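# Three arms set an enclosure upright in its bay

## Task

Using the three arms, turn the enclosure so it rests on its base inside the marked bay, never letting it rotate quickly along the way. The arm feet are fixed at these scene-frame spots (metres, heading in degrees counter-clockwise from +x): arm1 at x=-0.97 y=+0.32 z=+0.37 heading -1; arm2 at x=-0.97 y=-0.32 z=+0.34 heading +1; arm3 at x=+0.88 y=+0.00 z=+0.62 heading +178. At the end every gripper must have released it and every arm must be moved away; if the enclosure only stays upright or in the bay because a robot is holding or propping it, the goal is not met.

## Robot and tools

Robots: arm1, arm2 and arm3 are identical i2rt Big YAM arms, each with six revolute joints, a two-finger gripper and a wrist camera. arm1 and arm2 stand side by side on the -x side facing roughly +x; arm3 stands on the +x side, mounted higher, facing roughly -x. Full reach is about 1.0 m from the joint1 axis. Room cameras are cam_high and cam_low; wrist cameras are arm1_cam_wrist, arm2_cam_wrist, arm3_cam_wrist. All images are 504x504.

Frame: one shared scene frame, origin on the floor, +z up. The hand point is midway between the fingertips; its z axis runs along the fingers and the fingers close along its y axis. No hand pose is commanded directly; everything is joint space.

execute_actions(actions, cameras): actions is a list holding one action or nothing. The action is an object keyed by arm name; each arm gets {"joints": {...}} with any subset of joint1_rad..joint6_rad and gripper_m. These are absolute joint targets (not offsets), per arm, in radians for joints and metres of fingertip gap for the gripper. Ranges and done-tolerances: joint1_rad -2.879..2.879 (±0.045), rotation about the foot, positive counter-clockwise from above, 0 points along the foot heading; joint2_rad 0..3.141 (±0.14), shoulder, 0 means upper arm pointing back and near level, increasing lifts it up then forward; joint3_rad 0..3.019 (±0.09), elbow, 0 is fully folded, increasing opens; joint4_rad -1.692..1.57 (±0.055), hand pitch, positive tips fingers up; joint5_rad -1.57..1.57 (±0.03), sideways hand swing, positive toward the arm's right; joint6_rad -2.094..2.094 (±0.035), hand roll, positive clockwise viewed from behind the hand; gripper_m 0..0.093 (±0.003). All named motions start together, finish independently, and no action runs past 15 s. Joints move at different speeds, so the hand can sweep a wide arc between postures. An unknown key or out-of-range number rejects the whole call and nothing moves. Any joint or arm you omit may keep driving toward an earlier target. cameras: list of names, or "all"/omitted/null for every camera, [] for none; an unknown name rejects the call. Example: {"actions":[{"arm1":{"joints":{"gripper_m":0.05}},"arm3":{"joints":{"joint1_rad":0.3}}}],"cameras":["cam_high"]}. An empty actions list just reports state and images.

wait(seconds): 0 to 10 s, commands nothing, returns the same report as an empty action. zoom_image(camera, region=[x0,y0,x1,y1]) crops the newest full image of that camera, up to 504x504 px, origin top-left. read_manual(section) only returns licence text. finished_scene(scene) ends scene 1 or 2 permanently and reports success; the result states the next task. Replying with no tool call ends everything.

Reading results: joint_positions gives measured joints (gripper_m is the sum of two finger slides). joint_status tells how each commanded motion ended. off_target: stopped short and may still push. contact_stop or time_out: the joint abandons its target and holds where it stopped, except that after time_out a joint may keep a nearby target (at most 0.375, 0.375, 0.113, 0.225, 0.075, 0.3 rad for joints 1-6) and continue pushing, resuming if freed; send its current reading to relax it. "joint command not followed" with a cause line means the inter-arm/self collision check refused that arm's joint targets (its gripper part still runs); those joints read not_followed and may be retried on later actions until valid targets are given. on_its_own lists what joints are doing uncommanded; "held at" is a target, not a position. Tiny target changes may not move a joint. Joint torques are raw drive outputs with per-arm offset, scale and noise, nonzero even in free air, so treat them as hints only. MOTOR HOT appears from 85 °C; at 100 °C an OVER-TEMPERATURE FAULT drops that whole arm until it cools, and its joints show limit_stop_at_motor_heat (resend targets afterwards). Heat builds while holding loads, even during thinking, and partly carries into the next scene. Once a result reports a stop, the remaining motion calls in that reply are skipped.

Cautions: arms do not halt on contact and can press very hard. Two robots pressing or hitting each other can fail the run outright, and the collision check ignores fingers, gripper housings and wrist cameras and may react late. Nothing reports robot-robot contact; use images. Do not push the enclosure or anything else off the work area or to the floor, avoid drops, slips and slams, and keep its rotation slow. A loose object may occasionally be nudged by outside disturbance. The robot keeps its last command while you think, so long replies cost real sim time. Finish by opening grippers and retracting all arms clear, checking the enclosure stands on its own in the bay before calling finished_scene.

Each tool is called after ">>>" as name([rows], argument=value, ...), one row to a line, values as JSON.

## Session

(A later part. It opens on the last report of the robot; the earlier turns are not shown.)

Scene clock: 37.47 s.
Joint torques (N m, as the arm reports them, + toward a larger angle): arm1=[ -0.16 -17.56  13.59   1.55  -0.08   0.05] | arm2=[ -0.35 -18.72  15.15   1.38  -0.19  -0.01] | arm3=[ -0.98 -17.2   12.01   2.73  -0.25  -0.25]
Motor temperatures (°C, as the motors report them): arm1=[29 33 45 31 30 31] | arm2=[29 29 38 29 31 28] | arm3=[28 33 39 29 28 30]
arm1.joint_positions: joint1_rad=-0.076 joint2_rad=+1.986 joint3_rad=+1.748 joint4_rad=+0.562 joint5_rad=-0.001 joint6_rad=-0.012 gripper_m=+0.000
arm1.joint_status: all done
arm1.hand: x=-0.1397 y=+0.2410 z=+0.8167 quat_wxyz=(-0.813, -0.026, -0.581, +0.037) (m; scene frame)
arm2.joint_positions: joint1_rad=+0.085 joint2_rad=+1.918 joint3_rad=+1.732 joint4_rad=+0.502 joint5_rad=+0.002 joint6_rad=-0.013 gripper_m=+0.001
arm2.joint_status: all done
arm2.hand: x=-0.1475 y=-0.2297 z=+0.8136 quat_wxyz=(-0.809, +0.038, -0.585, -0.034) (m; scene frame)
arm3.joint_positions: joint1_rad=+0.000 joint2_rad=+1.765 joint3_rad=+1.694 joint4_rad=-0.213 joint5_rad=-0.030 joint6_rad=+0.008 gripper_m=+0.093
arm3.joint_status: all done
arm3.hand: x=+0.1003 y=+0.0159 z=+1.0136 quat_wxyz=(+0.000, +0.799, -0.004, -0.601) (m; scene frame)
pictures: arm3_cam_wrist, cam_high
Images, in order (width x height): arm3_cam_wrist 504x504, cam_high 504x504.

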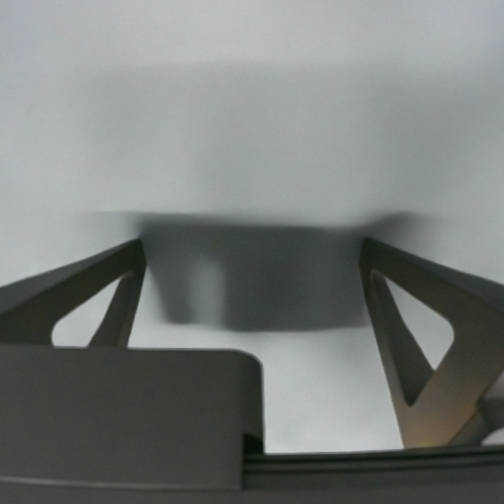

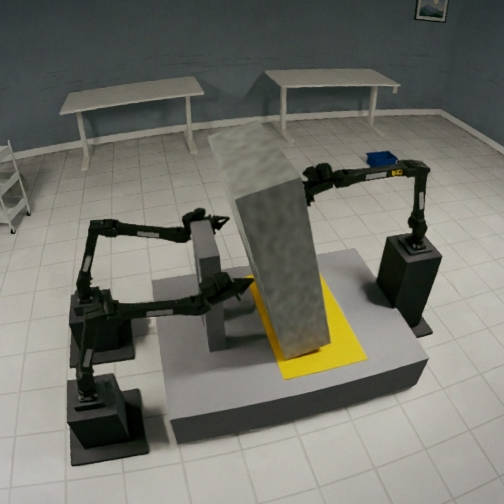

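>>> execute_actions([
  {"arm3":{"joints":{"joint2_rad":1.762,"joint3_rad":1.668,"joint4_rad":-0.17}}},
], cameras=["cam_high","cam_low"])

Scene clock: 39.07 s.
Joint torques (N m, as the arm reports them, + toward a larger angle): arm1=[ -0.09 -17.52  13.61   1.54  -0.08   0.05] | arm2=[ -0.1  -18.67  15.08   1.37  -0.15  -0.02] | arm3=[ -0.76 -16.47  11.6    2.97  -0.26  -0.24]
Motor temperatures (°C, as the motors report them): arm1=[29 33 46 31 30 31] | arm2=[29 29 38 29 31 28] | arm3=[28 33 39 29 28 30]
arm1.joint_positions: joint1_rad=-0.076 joint2_rad=+1.986 joint3_rad=+1.748 joint4_rad=+0.562 joint5_rad=-0.001 joint6_rad=-0.012 gripper_m=+0.000
arm1.joint_status: not commanded
arm1.hand: x=-0.1397 y=+0.2410 z=+0.8167 quat_wxyz=(-0.813, -0.026, -0.581, +0.037) (m; scene frame)
arm2.joint_positions: joint1_rad=+0.085 joint2_rad=+1.918 joint3_rad=+1.732 joint4_rad=+0.502 joint5_rad=+0.002 joint6_rad=-0.013 gripper_m=+0.001
arm2.joint_status: not commanded
arm2.hand: x=-0.1475 y=-0.2297 z=+0.8136 quat_wxyz=(-0.809, +0.038, -0.585, -0.034) (m; scene frame)
arm3.joint_positions: joint1_rad=+0.000 joint2_rad=+1.741 joint3_rad=+1.655 joint4_rad=-0.194 joint5_rad=-0.030 joint6_rad=+0.007 gripper_m=+0.093
arm3.joint_status: all done
arm3.hand: x=+0.1091 y=+0.0156 z=+1.0122 quat_wxyz=(+0.000, +0.798, -0.003, -0.603) (m; scene frame)
pictures: cam_high, cam_low
Images, in order (width x height): cam_high 504x504, cam_low 504x504.

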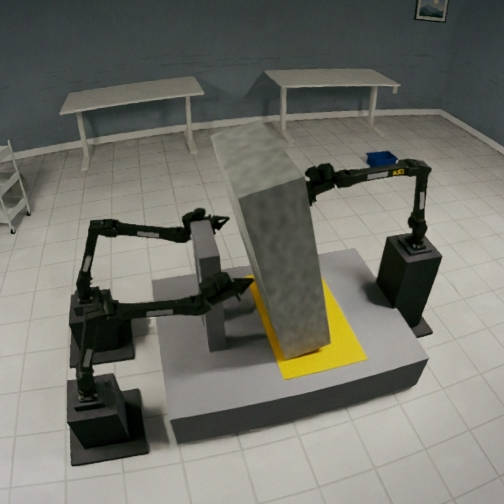

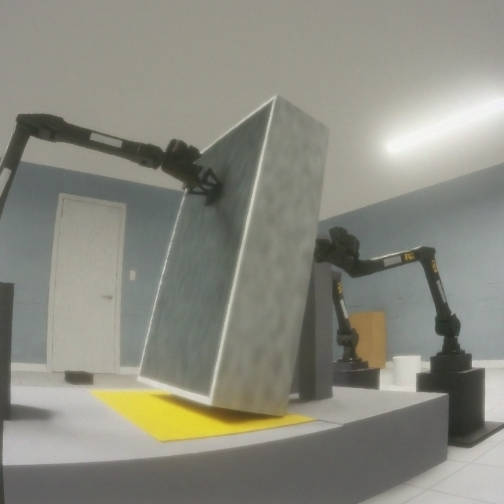

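>>> execute_actions([
  {"arm3":{"joints":{"joint2_rad":1.72,"joint3_rad":1.613,"joint4_rad":-0.148}}},
], cameras=["cam_high"])

Scene clock: 40.00 s.
Joint torques (N m, as the arm reports them, + toward a larger angle): arm1=[ -0.12 -17.57  13.6    1.55  -0.08   0.06] | arm2=[ -0.15 -18.55  15.15   1.5   -0.18   0.02] | arm3=[ -1.05 -14.89  12.9    3.07  -0.36  -0.34]
Motor temperatures (°C, as the motors report them): arm1=[29 33 46 31 30 31] | arm2=[29 29 38 29 31 28] | arm3=[28 33 39 29 28 30]
arm1.joint_positions: joint1_rad=-0.076 joint2_rad=+1.986 joint3_rad=+1.748 joint4_rad=+0.562 joint5_rad=-0.001 joint6_rad=-0.012 gripper_m=+0.000
arm1.joint_status: not commanded
arm1.hand: x=-0.1397 y=+0.2410 z=+0.8167 quat_wxyz=(-0.813, -0.026, -0.581, +0.037) (m; scene frame)
arm2.joint_positions: joint1_rad=+0.085 joint2_rad=+1.918 joint3_rad=+1.732 joint4_rad=+0.502 joint5_rad=+0.002 joint6_rad=-0.013 gripper_m=+0.001
arm2.joint_status: not commanded
arm2.hand: x=-0.1475 y=-0.2297 z=+0.8136 quat_wxyz=(-0.809, +0.038, -0.585, -0.034) (m; scene frame)
arm3.joint_positions: joint1_rad=+0.000 joint2_rad=+1.686 joint3_rad=+1.579 joint4_rad=-0.171 joint5_rad=-0.028 joint6_rad=+0.020 gripper_m=+0.093
arm3.joint_status: all done
arm3.hand: x=+0.1296 y=+0.0153 z=+1.0109 quat_wxyz=(+0.003, +0.798, -0.009, -0.603) (m; scene frame)
pictures: cam_high
Images, in order (width x height): cam_high 504x504.

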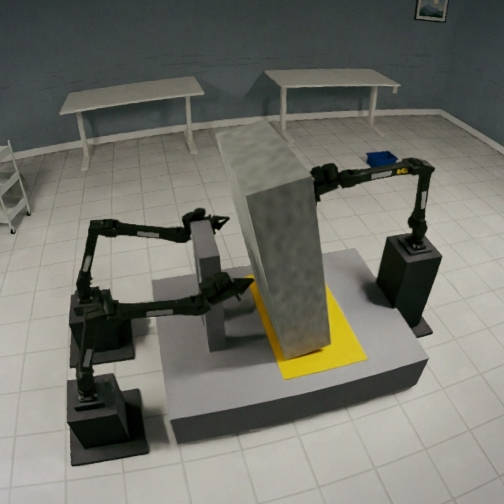

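>>> execute_actions([
  {"arm3":{"joints":{"joint2_rad":1.69,"joint3_rad":1.54,"joint4_rad":-0.126}}},
], cameras=["cam_high"])

Scene clock: 41.57 s.
Joint torques (N m, as the arm reports them, + toward a larger angle): arm1=[ -0.09 -17.57  13.59   1.55  -0.08   0.05] | arm2=[ -0.29 -18.64  15.15   1.46  -0.17  -0.05] | arm3=[ -1.49 -11.38  13.16   2.97  -0.41  -0.41]
Motor temperatures (°C, as the motors report them): arm1=[29 33 46 31 30 31] | arm2=[29 30 38 29 31 28] | arm3=[28 32 39 29 28 30]
arm1.joint_positions: joint1_rad=-0.076 joint2_rad=+1.986 joint3_rad=+1.748 joint4_rad=+0.562 joint5_rad=-0.001 joint6_rad=-0.012 gripper_m=+0.000
arm1.joint_status: not commanded
arm1.hand: x=-0.1397 y=+0.2410 z=+0.8167 quat_wxyz=(-0.813, -0.026, -0.581, +0.037) (m; scene frame)
arm2.joint_positions: joint1_rad=+0.085 joint2_rad=+1.918 joint3_rad=+1.732 joint4_rad=+0.502 joint5_rad=+0.002 joint6_rad=-0.013 gripper_m=+0.001
arm2.joint_status: not commanded
arm2.hand: x=-0.1475 y=-0.2297 z=+0.8136 quat_wxyz=(-0.809, +0.038, -0.585, -0.034) (m; scene frame)
arm3.joint_positions: joint1_rad=+0.000 joint2_rad=+1.631 joint3_rad=+1.502 joint4_rad=-0.155 joint5_rad=-0.026 joint6_rad=+0.025 gripper_m=+0.093
arm3.joint_status: all done
arm3.hand: x=+0.1516 y=+0.0149 z=+1.0072 quat_wxyz=(+0.004, +0.799, -0.012, -0.601) (m; scene frame)
pictures: cam_high
Images, in order (width x height): cam_high 504x504.

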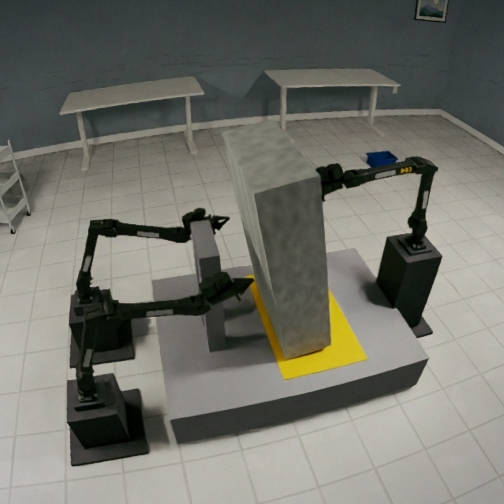

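>>> execute_actions([
  {"arm3":{"joints":{"joint2_rad":1.666,"joint3_rad":1.477,"joint4_rad":-0.10}}},
], cameras=["cam_high"])

Scene clock: 42.83 s.
Joint torques (N m, as the arm reports them, + toward a larger angle): arm1=[ -0.15 -17.54  13.6    1.54  -0.08   0.05] | arm2=[ -0.53 -18.87  15.17   1.47  -0.17  -0.03] | arm3=[-1.43 -9.67 13.11  3.55 -0.48 -0.37]
Motor temperatures (°C, as the motors report them): arm1=[29 33 47 31 30 31] | arm2=[29 30 39 29 31 28] | arm3=[28 32 40 29 28 30]
arm1.joint_positions: joint1_rad=-0.076 joint2_rad=+1.986 joint3_rad=+1.748 joint4_rad=+0.562 joint5_rad=-0.001 joint6_rad=-0.012 gripper_m=+0.000
arm1.joint_status: not commanded
arm1.hand: x=-0.1397 y=+0.2410 z=+0.8167 quat_wxyz=(-0.813, -0.026, -0.581, +0.037) (m; scene frame)
arm2.joint_positions: joint1_rad=+0.085 joint2_rad=+1.918 joint3_rad=+1.732 joint4_rad=+0.502 joint5_rad=+0.002 joint6_rad=-0.013 gripper_m=+0.001
arm2.joint_status: not commanded
arm2.hand: x=-0.1475 y=-0.2297 z=+0.8136 quat_wxyz=(-0.809, +0.038, -0.585, -0.034) (m; scene frame)
arm3.joint_positions: joint1_rad=+0.000 joint2_rad=+1.587 joint3_rad=+1.441 joint4_rad=-0.139 joint5_rad=-0.024 joint6_rad=+0.025 gripper_m=+0.093
arm3.joint_status: all done
arm3.hand: x=+0.1689 y=+0.0147 z=+1.0036 quat_wxyz=(+0.003, +0.800, -0.012, -0.600) (m; scene frame)
pictures: cam_high
Images, in order (width x height): cam_high 504x504.

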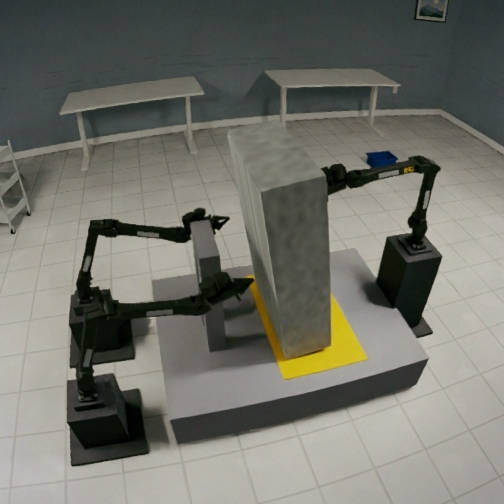

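>>> execute_actions([
  {"arm3":{"joints":{"joint2_rad":1.641,"joint3_rad":1.413,"joint4_rad":-0.073}}},
], cameras=["cam_high"])

Scene clock: 43.90 s.
Joint torques (N m, as the arm reports them, + toward a larger angle): arm1=[ -0.11 -17.53  13.6    1.54  -0.08   0.05] | arm2=[ -0.02 -18.7   15.22   1.35  -0.17   0.01] | arm3=[-1.2  -7.1  13.49  3.57 -0.46 -0.35]
Motor temperatures (°C, as the motors report them): arm1=[29 34 47 31 30 31] | arm2=[29 30 39 29 31 28] | arm3=[28 32 40 29 28 30]
arm1.joint_positions: joint1_rad=-0.076 joint2_rad=+1.986 joint3_rad=+1.748 joint4_rad=+0.562 joint5_rad=-0.001 joint6_rad=-0.012 gripper_m=+0.000
arm1.joint_status: not commanded
arm1.hand: x=-0.1397 y=+0.2410 z=+0.8167 quat_wxyz=(-0.813, -0.026, -0.581, +0.037) (m; scene frame)
arm2.joint_positions: joint1_rad=+0.085 joint2_rad=+1.918 joint3_rad=+1.732 joint4_rad=+0.502 joint5_rad=+0.002 joint6_rad=-0.013 gripper_m=+0.001
arm2.joint_status: not commanded
arm2.hand: x=-0.1475 y=-0.2297 z=+0.8136 quat_wxyz=(-0.809, +0.038, -0.585, -0.034) (m; scene frame)
arm3.joint_positions: joint1_rad=+0.000 joint2_rad=+1.540 joint3_rad=+1.372 joint4_rad=-0.114 joint5_rad=-0.023 joint6_rad=+0.023 gripper_m=+0.093
arm3.joint_status: all done
arm3.hand: x=+0.1878 y=+0.0143 z=+0.9991 quat_wxyz=(+0.002, +0.799, -0.012, -0.602) (m; scene frame)
pictures: cam_high
Images, in order (width x height): cam_high 504x504.

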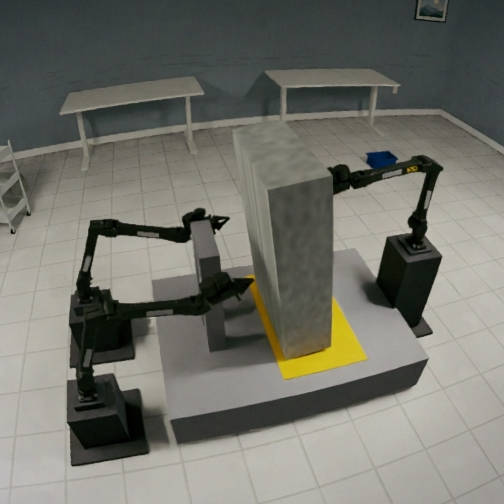

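>>> execute_actions([
  {"arm3":{"joints":{"joint2_rad":1.616,"joint3_rad":1.352,"joint4_rad":-0.05}},"arm1":{"joints":{"joint2_rad":1.88,"joint3_rad":1.58,"joint4_rad":0.66}},"arm2":{"joints":{"joint2_rad":1.81,"joint3_rad":1.565,"joint4_rad":0.595}}},
], cameras=["cam_high","cam_low"])

Scene clock: 45.07 s.
Joint torques (N m, as the arm reports them, + toward a larger angle): arm1=[ -0.15 -16.53   7.83   2.47  -0.07   0.06] | arm2=[ -0.17 -20.57   8.97   2.73  -0.18  -0.01] | arm3=[-1.13 -4.88 13.65  3.76 -0.5  -0.37]
Motor temperatures (°C, as the motors report them): arm1=[29 34 47 31 30 31] | arm2=[29 30 38 29 31 28] | arm3=[28 32 40 29 28 30]
arm1.joint_positions: joint1_rad=-0.076 joint2_rad=+1.863 joint3_rad=+1.594 joint4_rad=+0.649 joint5_rad=-0.001 joint6_rad=-0.012 gripper_m=+0.000
arm1.joint_status: all done
arm1.hand: x=-0.1881 y=+0.2450 z=+0.8414 quat_wxyz=(-0.829, -0.025, -0.558, +0.038) (m; scene frame)
arm2.joint_positions: joint1_rad=+0.085 joint2_rad=+1.827 joint3_rad=+1.569 joint4_rad=+0.577 joint5_rad=+0.002 joint6_rad=-0.013 gripper_m=+0.001
arm2.joint_status: all done
arm2.hand: x=-0.1845 y=-0.2337 z=+0.8039 quat_wxyz=(-0.810, +0.038, -0.584, -0.034) (m; scene frame)
arm3.joint_positions: joint1_rad=+0.000 joint2_rad=+1.495 joint3_rad=+1.308 joint4_rad=-0.094 joint5_rad=-0.023 joint6_rad=+0.023 gripper_m=+0.093
arm3.joint_status: all done
arm3.hand: x=+0.2063 y=+0.0138 z=+0.9945 quat_wxyz=(+0.002, +0.798, -0.011, -0.602) (m; scene frame)
pictures: cam_high, cam_low
Images, in order (width x height): cam_high 504x504, cam_low 504x504.

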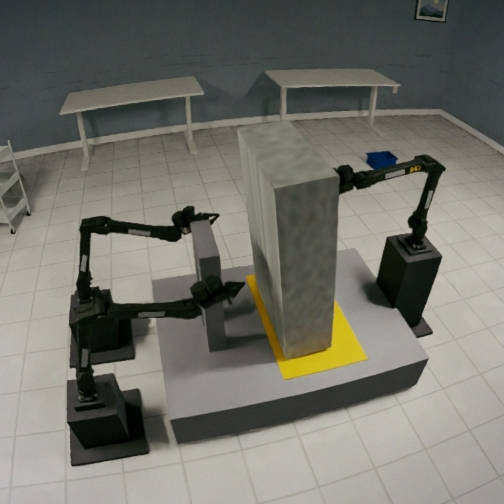

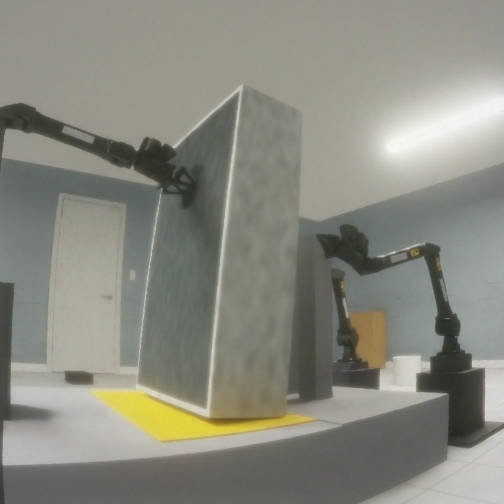

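>>> execute_actions([
  {"arm3":{"joints":{"joint2_rad":1.582,"joint3_rad":1.302,"joint4_rad":-0.032}},"arm1":{"joints":{"joint2_rad":1.66,"joint3_rad":1.40}},"arm2":{"joints":{"joint2_rad":1.60,"joint3_rad":1.39}}},
], cameras=["cam_high"])

Scene clock: 46.63 s.
Joint torques (N m, as the arm reports them, + toward a larger angle): arm1=[ -0.18 -13.56   8.22   2.23  -0.08   0.06] | arm2=[ -0.06 -14.52   9.34   2.27  -0.17  -0.03] | arm3=[-0.89 -2.86 14.46  3.89 -0.51 -0.34]
Motor temperatures (°C, as the motors report them): arm1=[29 34 46 31 30 31] | arm2=[29 30 38 29 31 28] | arm3=[28 32 40 29 28 30]
arm1.joint_positions: joint1_rad=-0.076 joint2_rad=+1.645 joint3_rad=+1.410 joint4_rad=+0.653 joint5_rad=-0.001 joint6_rad=-0.012 gripper_m=+0.000
arm1.joint_status: all done
arm1.hand: x=-0.2671 y=+0.2515 z=+0.8921 quat_wxyz=(-0.839, -0.025, -0.542, +0.039) (m; scene frame)
arm2.joint_positions: joint1_rad=+0.085 joint2_rad=+1.592 joint3_rad=+1.391 joint4_rad=+0.583 joint5_rad=+0.002 joint6_rad=-0.013 gripper_m=+0.001
arm2.joint_status: all done
arm2.hand: x=-0.2702 y=-0.2421 z=+0.8673 quat_wxyz=(-0.828, +0.036, -0.558, -0.035) (m; scene frame)
arm3.joint_positions: joint1_rad=+0.000 joint2_rad=+1.449 joint3_rad=+1.248 joint4_rad=-0.083 joint5_rad=-0.023 joint6_rad=+0.023 gripper_m=+0.093
arm3.joint_status: all done
arm3.hand: x=+0.2250 y=+0.0132 z=+0.9896 quat_wxyz=(+0.002, +0.799, -0.011, -0.601) (m; scene frame)
pictures: cam_high
Images, in order (width x height): cam_high 504x504.

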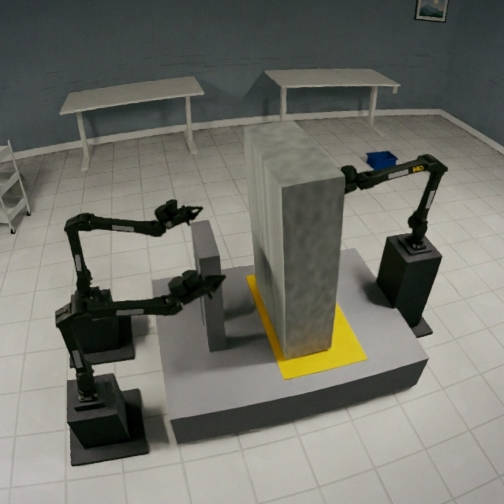

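>>> execute_actions([
  {"arm3":{"joints":{"joint2_rad":1.539,"joint3_rad":1.27}}},
], cameras=["cam_high"])

Scene clock: 48.03 s.
Joint torques (N m, as the arm reports them, + toward a larger angle): arm1=[ -0.18 -13.75   8.21   2.22  -0.08   0.05] | arm2=[ -0.32 -14.54   9.32   2.26  -0.16  -0.01] | arm3=[-1.01 -2.06 15.3   3.9  -0.5  -0.35]
Motor temperatures (°C, as the motors report them): arm1=[29 34 45 31 30 31] | arm2=[29 30 38 29 31 28] | arm3=[28 31 41 29 28 30]
arm1.joint_positions: joint1_rad=-0.076 joint2_rad=+1.645 joint3_rad=+1.410 joint4_rad=+0.653 joint5_rad=-0.001 joint6_rad=-0.012 gripper_m=+0.000
arm1.joint_status: not commanded
arm1.hand: x=-0.2671 y=+0.2515 z=+0.8921 quat_wxyz=(-0.839, -0.025, -0.542, +0.039) (m; scene frame)
arm2.joint_positions: joint1_rad=+0.085 joint2_rad=+1.592 joint3_rad=+1.391 joint4_rad=+0.583 joint5_rad=+0.002 joint6_rad=-0.013 gripper_m=+0.001
arm2.joint_status: not commanded
arm2.hand: x=-0.2702 y=-0.2421 z=+0.8673 quat_wxyz=(-0.828, +0.036, -0.558, -0.035) (m; scene frame)
arm3.joint_positions: joint1_rad=+0.000 joint2_rad=+1.409 joint3_rad=+1.201 joint4_rad=-0.083 joint5_rad=-0.023 joint6_rad=+0.022 gripper_m=+0.093
arm3.joint_status: all done
arm3.hand: x=+0.2414 y=+0.0127 z=+0.9859 quat_wxyz=(+0.002, +0.801, -0.011, -0.598) (m; scene frame)
pictures: cam_high
Images, in order (width x height): cam_high 504x504.

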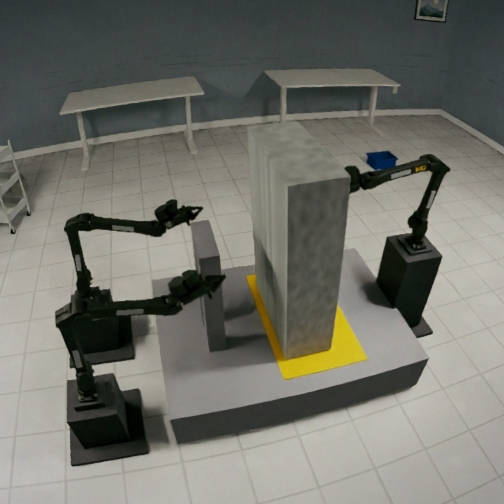

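>>> execute_actions([
  {"arm3":{"joints":{"joint2_rad":1.502,"joint3_rad":1.232}}},
], cameras=["cam_high","cam_low"])

Scene clock: 49.00 s.
Joint torques (N m, as the arm reports them, + toward a larger angle): arm1=[ -0.17 -13.49   8.15   2.23  -0.07   0.05] | arm2=[ -0.79 -15.06   9.29   2.36  -0.15  -0.02] | arm3=[-0.97 -1.54 16.51  3.95 -0.47 -0.33]
Motor temperatures (°C, as the motors report them): arm1=[29 34 45 31 30 31] | arm2=[29 30 37 29 31 28] | arm3=[28 31 42 29 28 30]
arm1.joint_positions: joint1_rad=-0.076 joint2_rad=+1.645 joint3_rad=+1.410 joint4_rad=+0.653 joint5_rad=-0.001 joint6_rad=-0.012 gripper_m=+0.000
arm1.joint_status: not commanded
arm1.hand: x=-0.2671 y=+0.2515 z=+0.8921 quat_wxyz=(-0.839, -0.025, -0.542, +0.039) (m; scene frame)
arm2.joint_positions: joint1_rad=+0.085 joint2_rad=+1.592 joint3_rad=+1.391 joint4_rad=+0.583 joint5_rad=+0.002 joint6_rad=-0.013 gripper_m=+0.001
arm2.joint_status: not commanded
arm2.hand: x=-0.2702 y=-0.2421 z=+0.8673 quat_wxyz=(-0.828, +0.036, -0.558, -0.035) (m; scene frame)
arm3.joint_positions: joint1_rad=-0.001 joint2_rad=+1.367 joint3_rad=+1.150 joint4_rad=-0.083 joint5_rad=-0.024 joint6_rad=+0.022 gripper_m=+0.093
arm3.joint_status: all done
arm3.hand: x=+0.2590 y=+0.0126 z=+0.9809 quat_wxyz=(+0.002, +0.804, -0.012, -0.595) (m; scene frame)
pictures: cam_high, cam_low
Images, in order (width x height): cam_high 504x504, cam_low 504x504.

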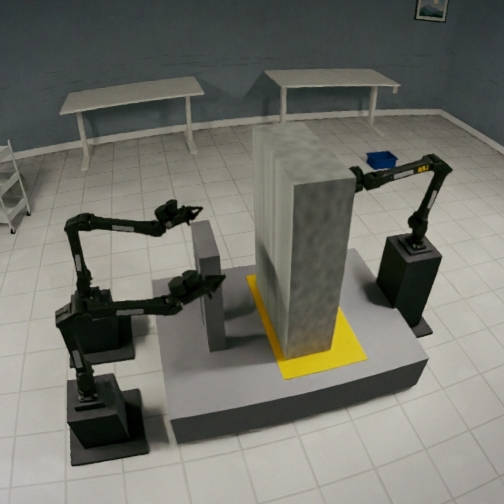

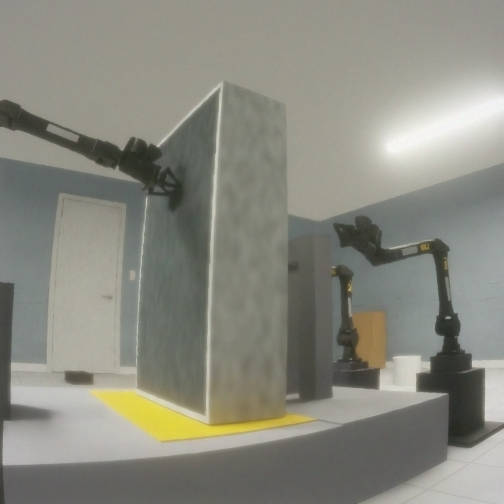

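>>> execute_actions([
  {"arm3":{"joints":{"joint3_rad":1.16}}},
], cameras=["cam_low"])

Scene clock: 50.03 s.
Joint torques (N m, as the arm reports them, + toward a larger angle): arm1=[ -0.15 -13.47   8.16   2.23  -0.08   0.05] | arm2=[ -0.23 -14.6    9.28   2.36  -0.17  -0.01] | arm3=[-1.05  1.64 14.64  3.95 -0.44 -0.36]
Motor temperatures (°C, as the motors report them): arm1=[29 34 45 31 30 31] | arm2=[29 30 37 29 31 28] | arm3=[28 31 42 29 28 30]
arm1.joint_positions: joint1_rad=-0.076 joint2_rad=+1.645 joint3_rad=+1.410 joint4_rad=+0.653 joint5_rad=-0.001 joint6_rad=-0.012 gripper_m=+0.000
arm1.joint_status: not commanded
arm1.hand: x=-0.2671 y=+0.2515 z=+0.8921 quat_wxyz=(-0.839, -0.025, -0.542, +0.039) (m; scene frame)
arm2.joint_positions: joint1_rad=+0.085 joint2_rad=+1.592 joint3_rad=+1.391 joint4_rad=+0.583 joint5_rad=+0.002 joint6_rad=-0.013 gripper_m=+0.001
arm2.joint_status: not commanded
arm2.hand: x=-0.2702 y=-0.2421 z=+0.8673 quat_wxyz=(-0.828, +0.036, -0.558, -0.035) (m; scene frame)
arm3.joint_positions: joint1_rad=-0.002 joint2_rad=+1.327 joint3_rad=+1.099 joint4_rad=-0.083 joint5_rad=-0.025 joint6_rad=+0.021 gripper_m=+0.093
arm3.joint_status: all done
arm3.hand: x=+0.2761 y=+0.0122 z=+0.9734 quat_wxyz=(+0.002, +0.807, -0.011, -0.590) (m; scene frame)
pictures: cam_low
Images, in order (width x height): cam_low 504x504.

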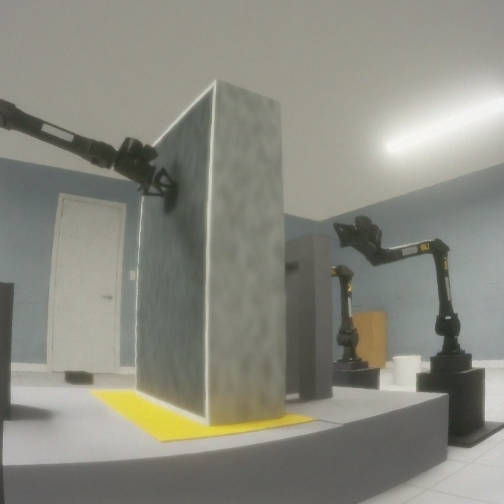

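>>> zoom_image(camera="cam_low", region=[120, 360, 320, 450])

Region (120, 360, 320, 450) of cam_low's 504x504 image, scaled by 2.520, with more detail than that image has; it fills the top 227 rows of this view, and the rest is white.

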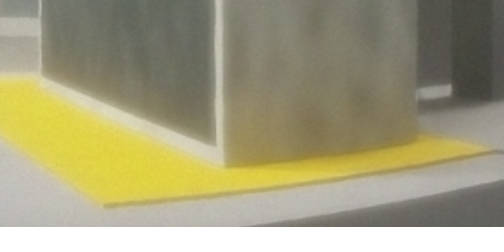

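>>> execute_actions([
  {"arm3":{"joints":{"joint2_rad":1.445,"joint3_rad":1.145}}},
], cameras=["cam_low"])

Scene clock: 50.83 s.
Joint torques (N m, as the arm reports them, + toward a larger angle): arm1=[ -0.16 -13.48   8.15   2.23  -0.07   0.06] | arm2=[ -0.05 -14.75   9.33   2.3   -0.15   0.01] | arm3=[-1.   -1.49 13.92  4.07 -0.44 -0.33]
Motor temperatures (°C, as the motors report them): arm1=[29 34 45 31 30 31] | arm2=[29 30 37 29 31 28] | arm3=[28 31 42 29 28 30]
arm1.joint_positions: joint1_rad=-0.076 joint2_rad=+1.645 joint3_rad=+1.410 joint4_rad=+0.653 joint5_rad=-0.001 joint6_rad=-0.012 gripper_m=+0.000
arm1.joint_status: not commanded
arm1.hand: x=-0.2671 y=+0.2515 z=+0.8921 quat_wxyz=(-0.839, -0.025, -0.542, +0.039) (m; scene frame)
arm2.joint_positions: joint1_rad=+0.085 joint2_rad=+1.592 joint3_rad=+1.391 joint4_rad=+0.583 joint5_rad=+0.002 joint6_rad=-0.013 gripper_m=+0.001
arm2.joint_status: not commanded
arm2.hand: x=-0.2702 y=-0.2421 z=+0.8673 quat_wxyz=(-0.828, +0.036, -0.558, -0.035) (m; scene frame)
arm3.joint_positions: joint1_rad=-0.002 joint2_rad=+1.323 joint3_rad=+1.097 joint4_rad=-0.083 joint5_rad=-0.025 joint6_rad=+0.021 gripper_m=+0.093
arm3.joint_status: all done
arm3.hand: x=+0.2773 y=+0.0122 z=+0.9740 quat_wxyz=(+0.002, +0.807, -0.011, -0.591) (m; scene frame)
pictures: cam_low
Images, in order (width x height): cam_low 504x504.

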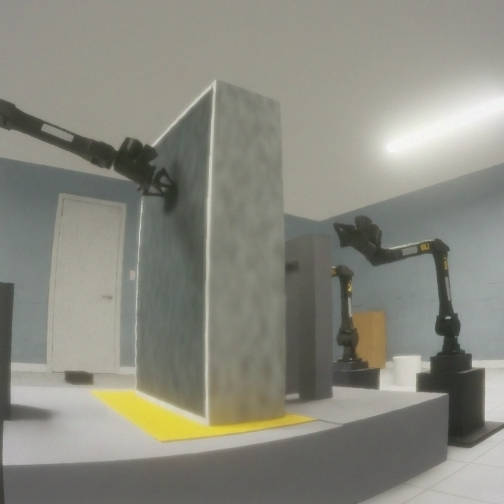

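>>> execute_actions([
  {"arm3":{"joints":{"joint2_rad":0.65,"joint3_rad":0.8,"joint4_rad":-0.8}},"arm1":{"joints":{"joint2_rad":1.0,"joint3_rad":0.9,"joint4_rad":0.2}},"arm2":{"joints":{"joint2_rad":1.0,"joint3_rad":0.9,"joint4_rad":0.2}}},
])

Scene clock: 52.80 s.
Joint torques (N m, as the arm reports them, + toward a larger angle): arm1=[-0.28 -5.81  8.17  1.81 -0.07  0.05] | arm2=[ 0.04 -5.62  9.23  1.66 -0.15 -0.01] | arm3=[-0.76 -1.49 11.78  1.24 -0.22 -0.24]
Motor temperatures (°C, as the motors report them): arm1=[29 33 44 31 30 31] | arm2=[29 30 37 29 31 28] | arm3=[28 31 42 29 28 30]
arm1.joint_positions: joint1_rad=-0.076 joint2_rad=+0.993 joint3_rad=+0.913 joint4_rad=+0.208 joint5_rad=-0.001 joint6_rad=-0.012 gripper_m=+0.000
arm1.joint_status: all done
arm1.hand: x=-0.4832 y=+0.2709 z=+0.8624 quat_wxyz=(-0.752, -0.029, -0.657, +0.034) (m; scene frame)
arm2.joint_positions: joint1_rad=+0.085 joint2_rad=+0.988 joint3_rad=+0.905 joint4_rad=+0.209 joint5_rad=+0.002 joint6_rad=-0.013 gripper_m=+0.001
arm2.joint_status: all done
arm2.hand: x=-0.4746 y=-0.2641 z=+0.8274 quat_wxyz=(-0.750, +0.042, -0.659, -0.031) (m; scene frame)
arm3.joint_positions: joint1_rad=-0.002 joint2_rad=+0.643 joint3_rad=+0.782 joint4_rad=-0.783 joint5_rad=-0.031 joint6_rad=+0.009 gripper_m=+0.093
arm3.joint_status: all done
arm3.hand: x=+0.5440 y=+0.0026 z=+0.9367 quat_wxyz=(+0.003, +0.894, -0.010, -0.448) (m; scene frame)
pictures: arm1_cam_wrist, arm2_cam_wrist, arm3_cam_wrist, cam_high, cam_low
Images, in order (width x height): arm1_cam_wrist 504x504, arm2_cam_wrist 504x504, arm3_cam_wrist 504x504, cam_high 504x504, cam_low 504x504.

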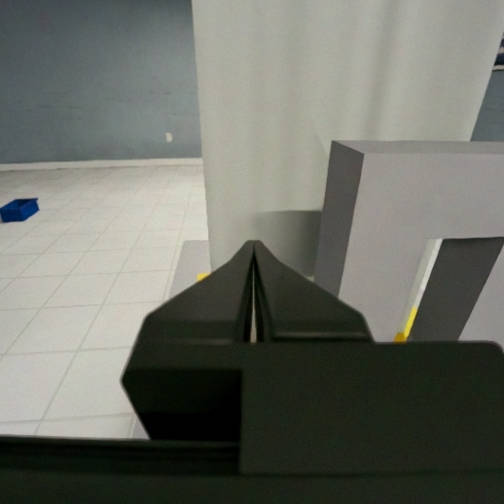

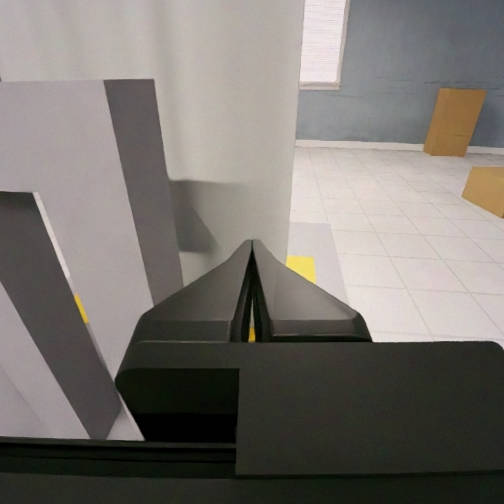

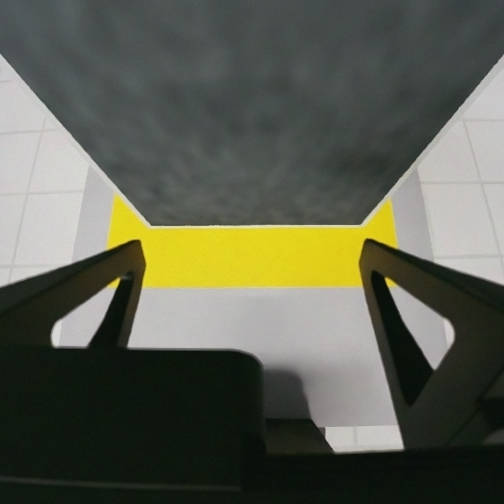

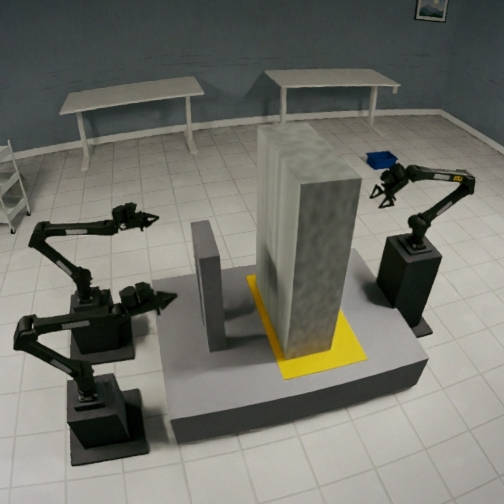

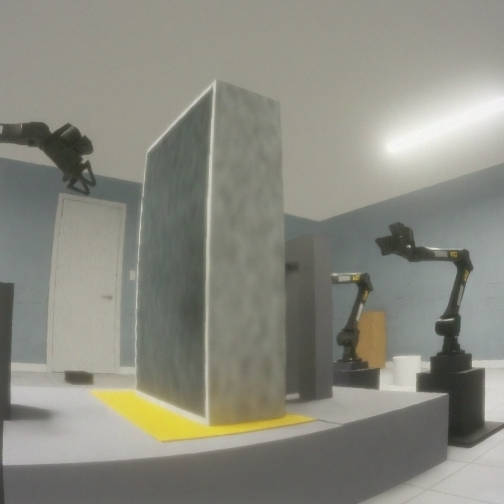

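The enclosure is upright with yellow visible on all sides. Quick check of the back edge before finishing.

>>> zoom_image(camera="cam_high", region=[230, 260, 380, 390])

Region (230, 260, 380, 390) of cam_high's 504x504 image, scaled by 3.360, with more detail than that image has; it fills the top 437 rows of this view, and the rest is white.

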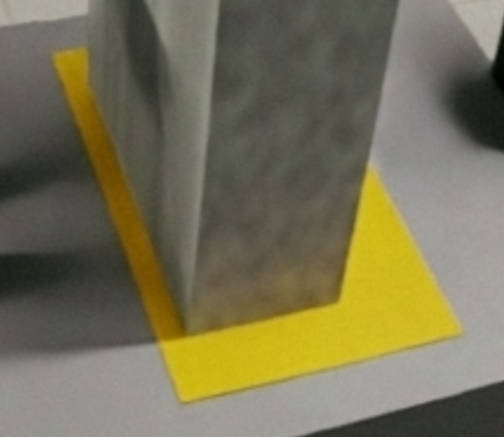

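>>> finished_scene(scene=1)

The scene is finished: the task was done.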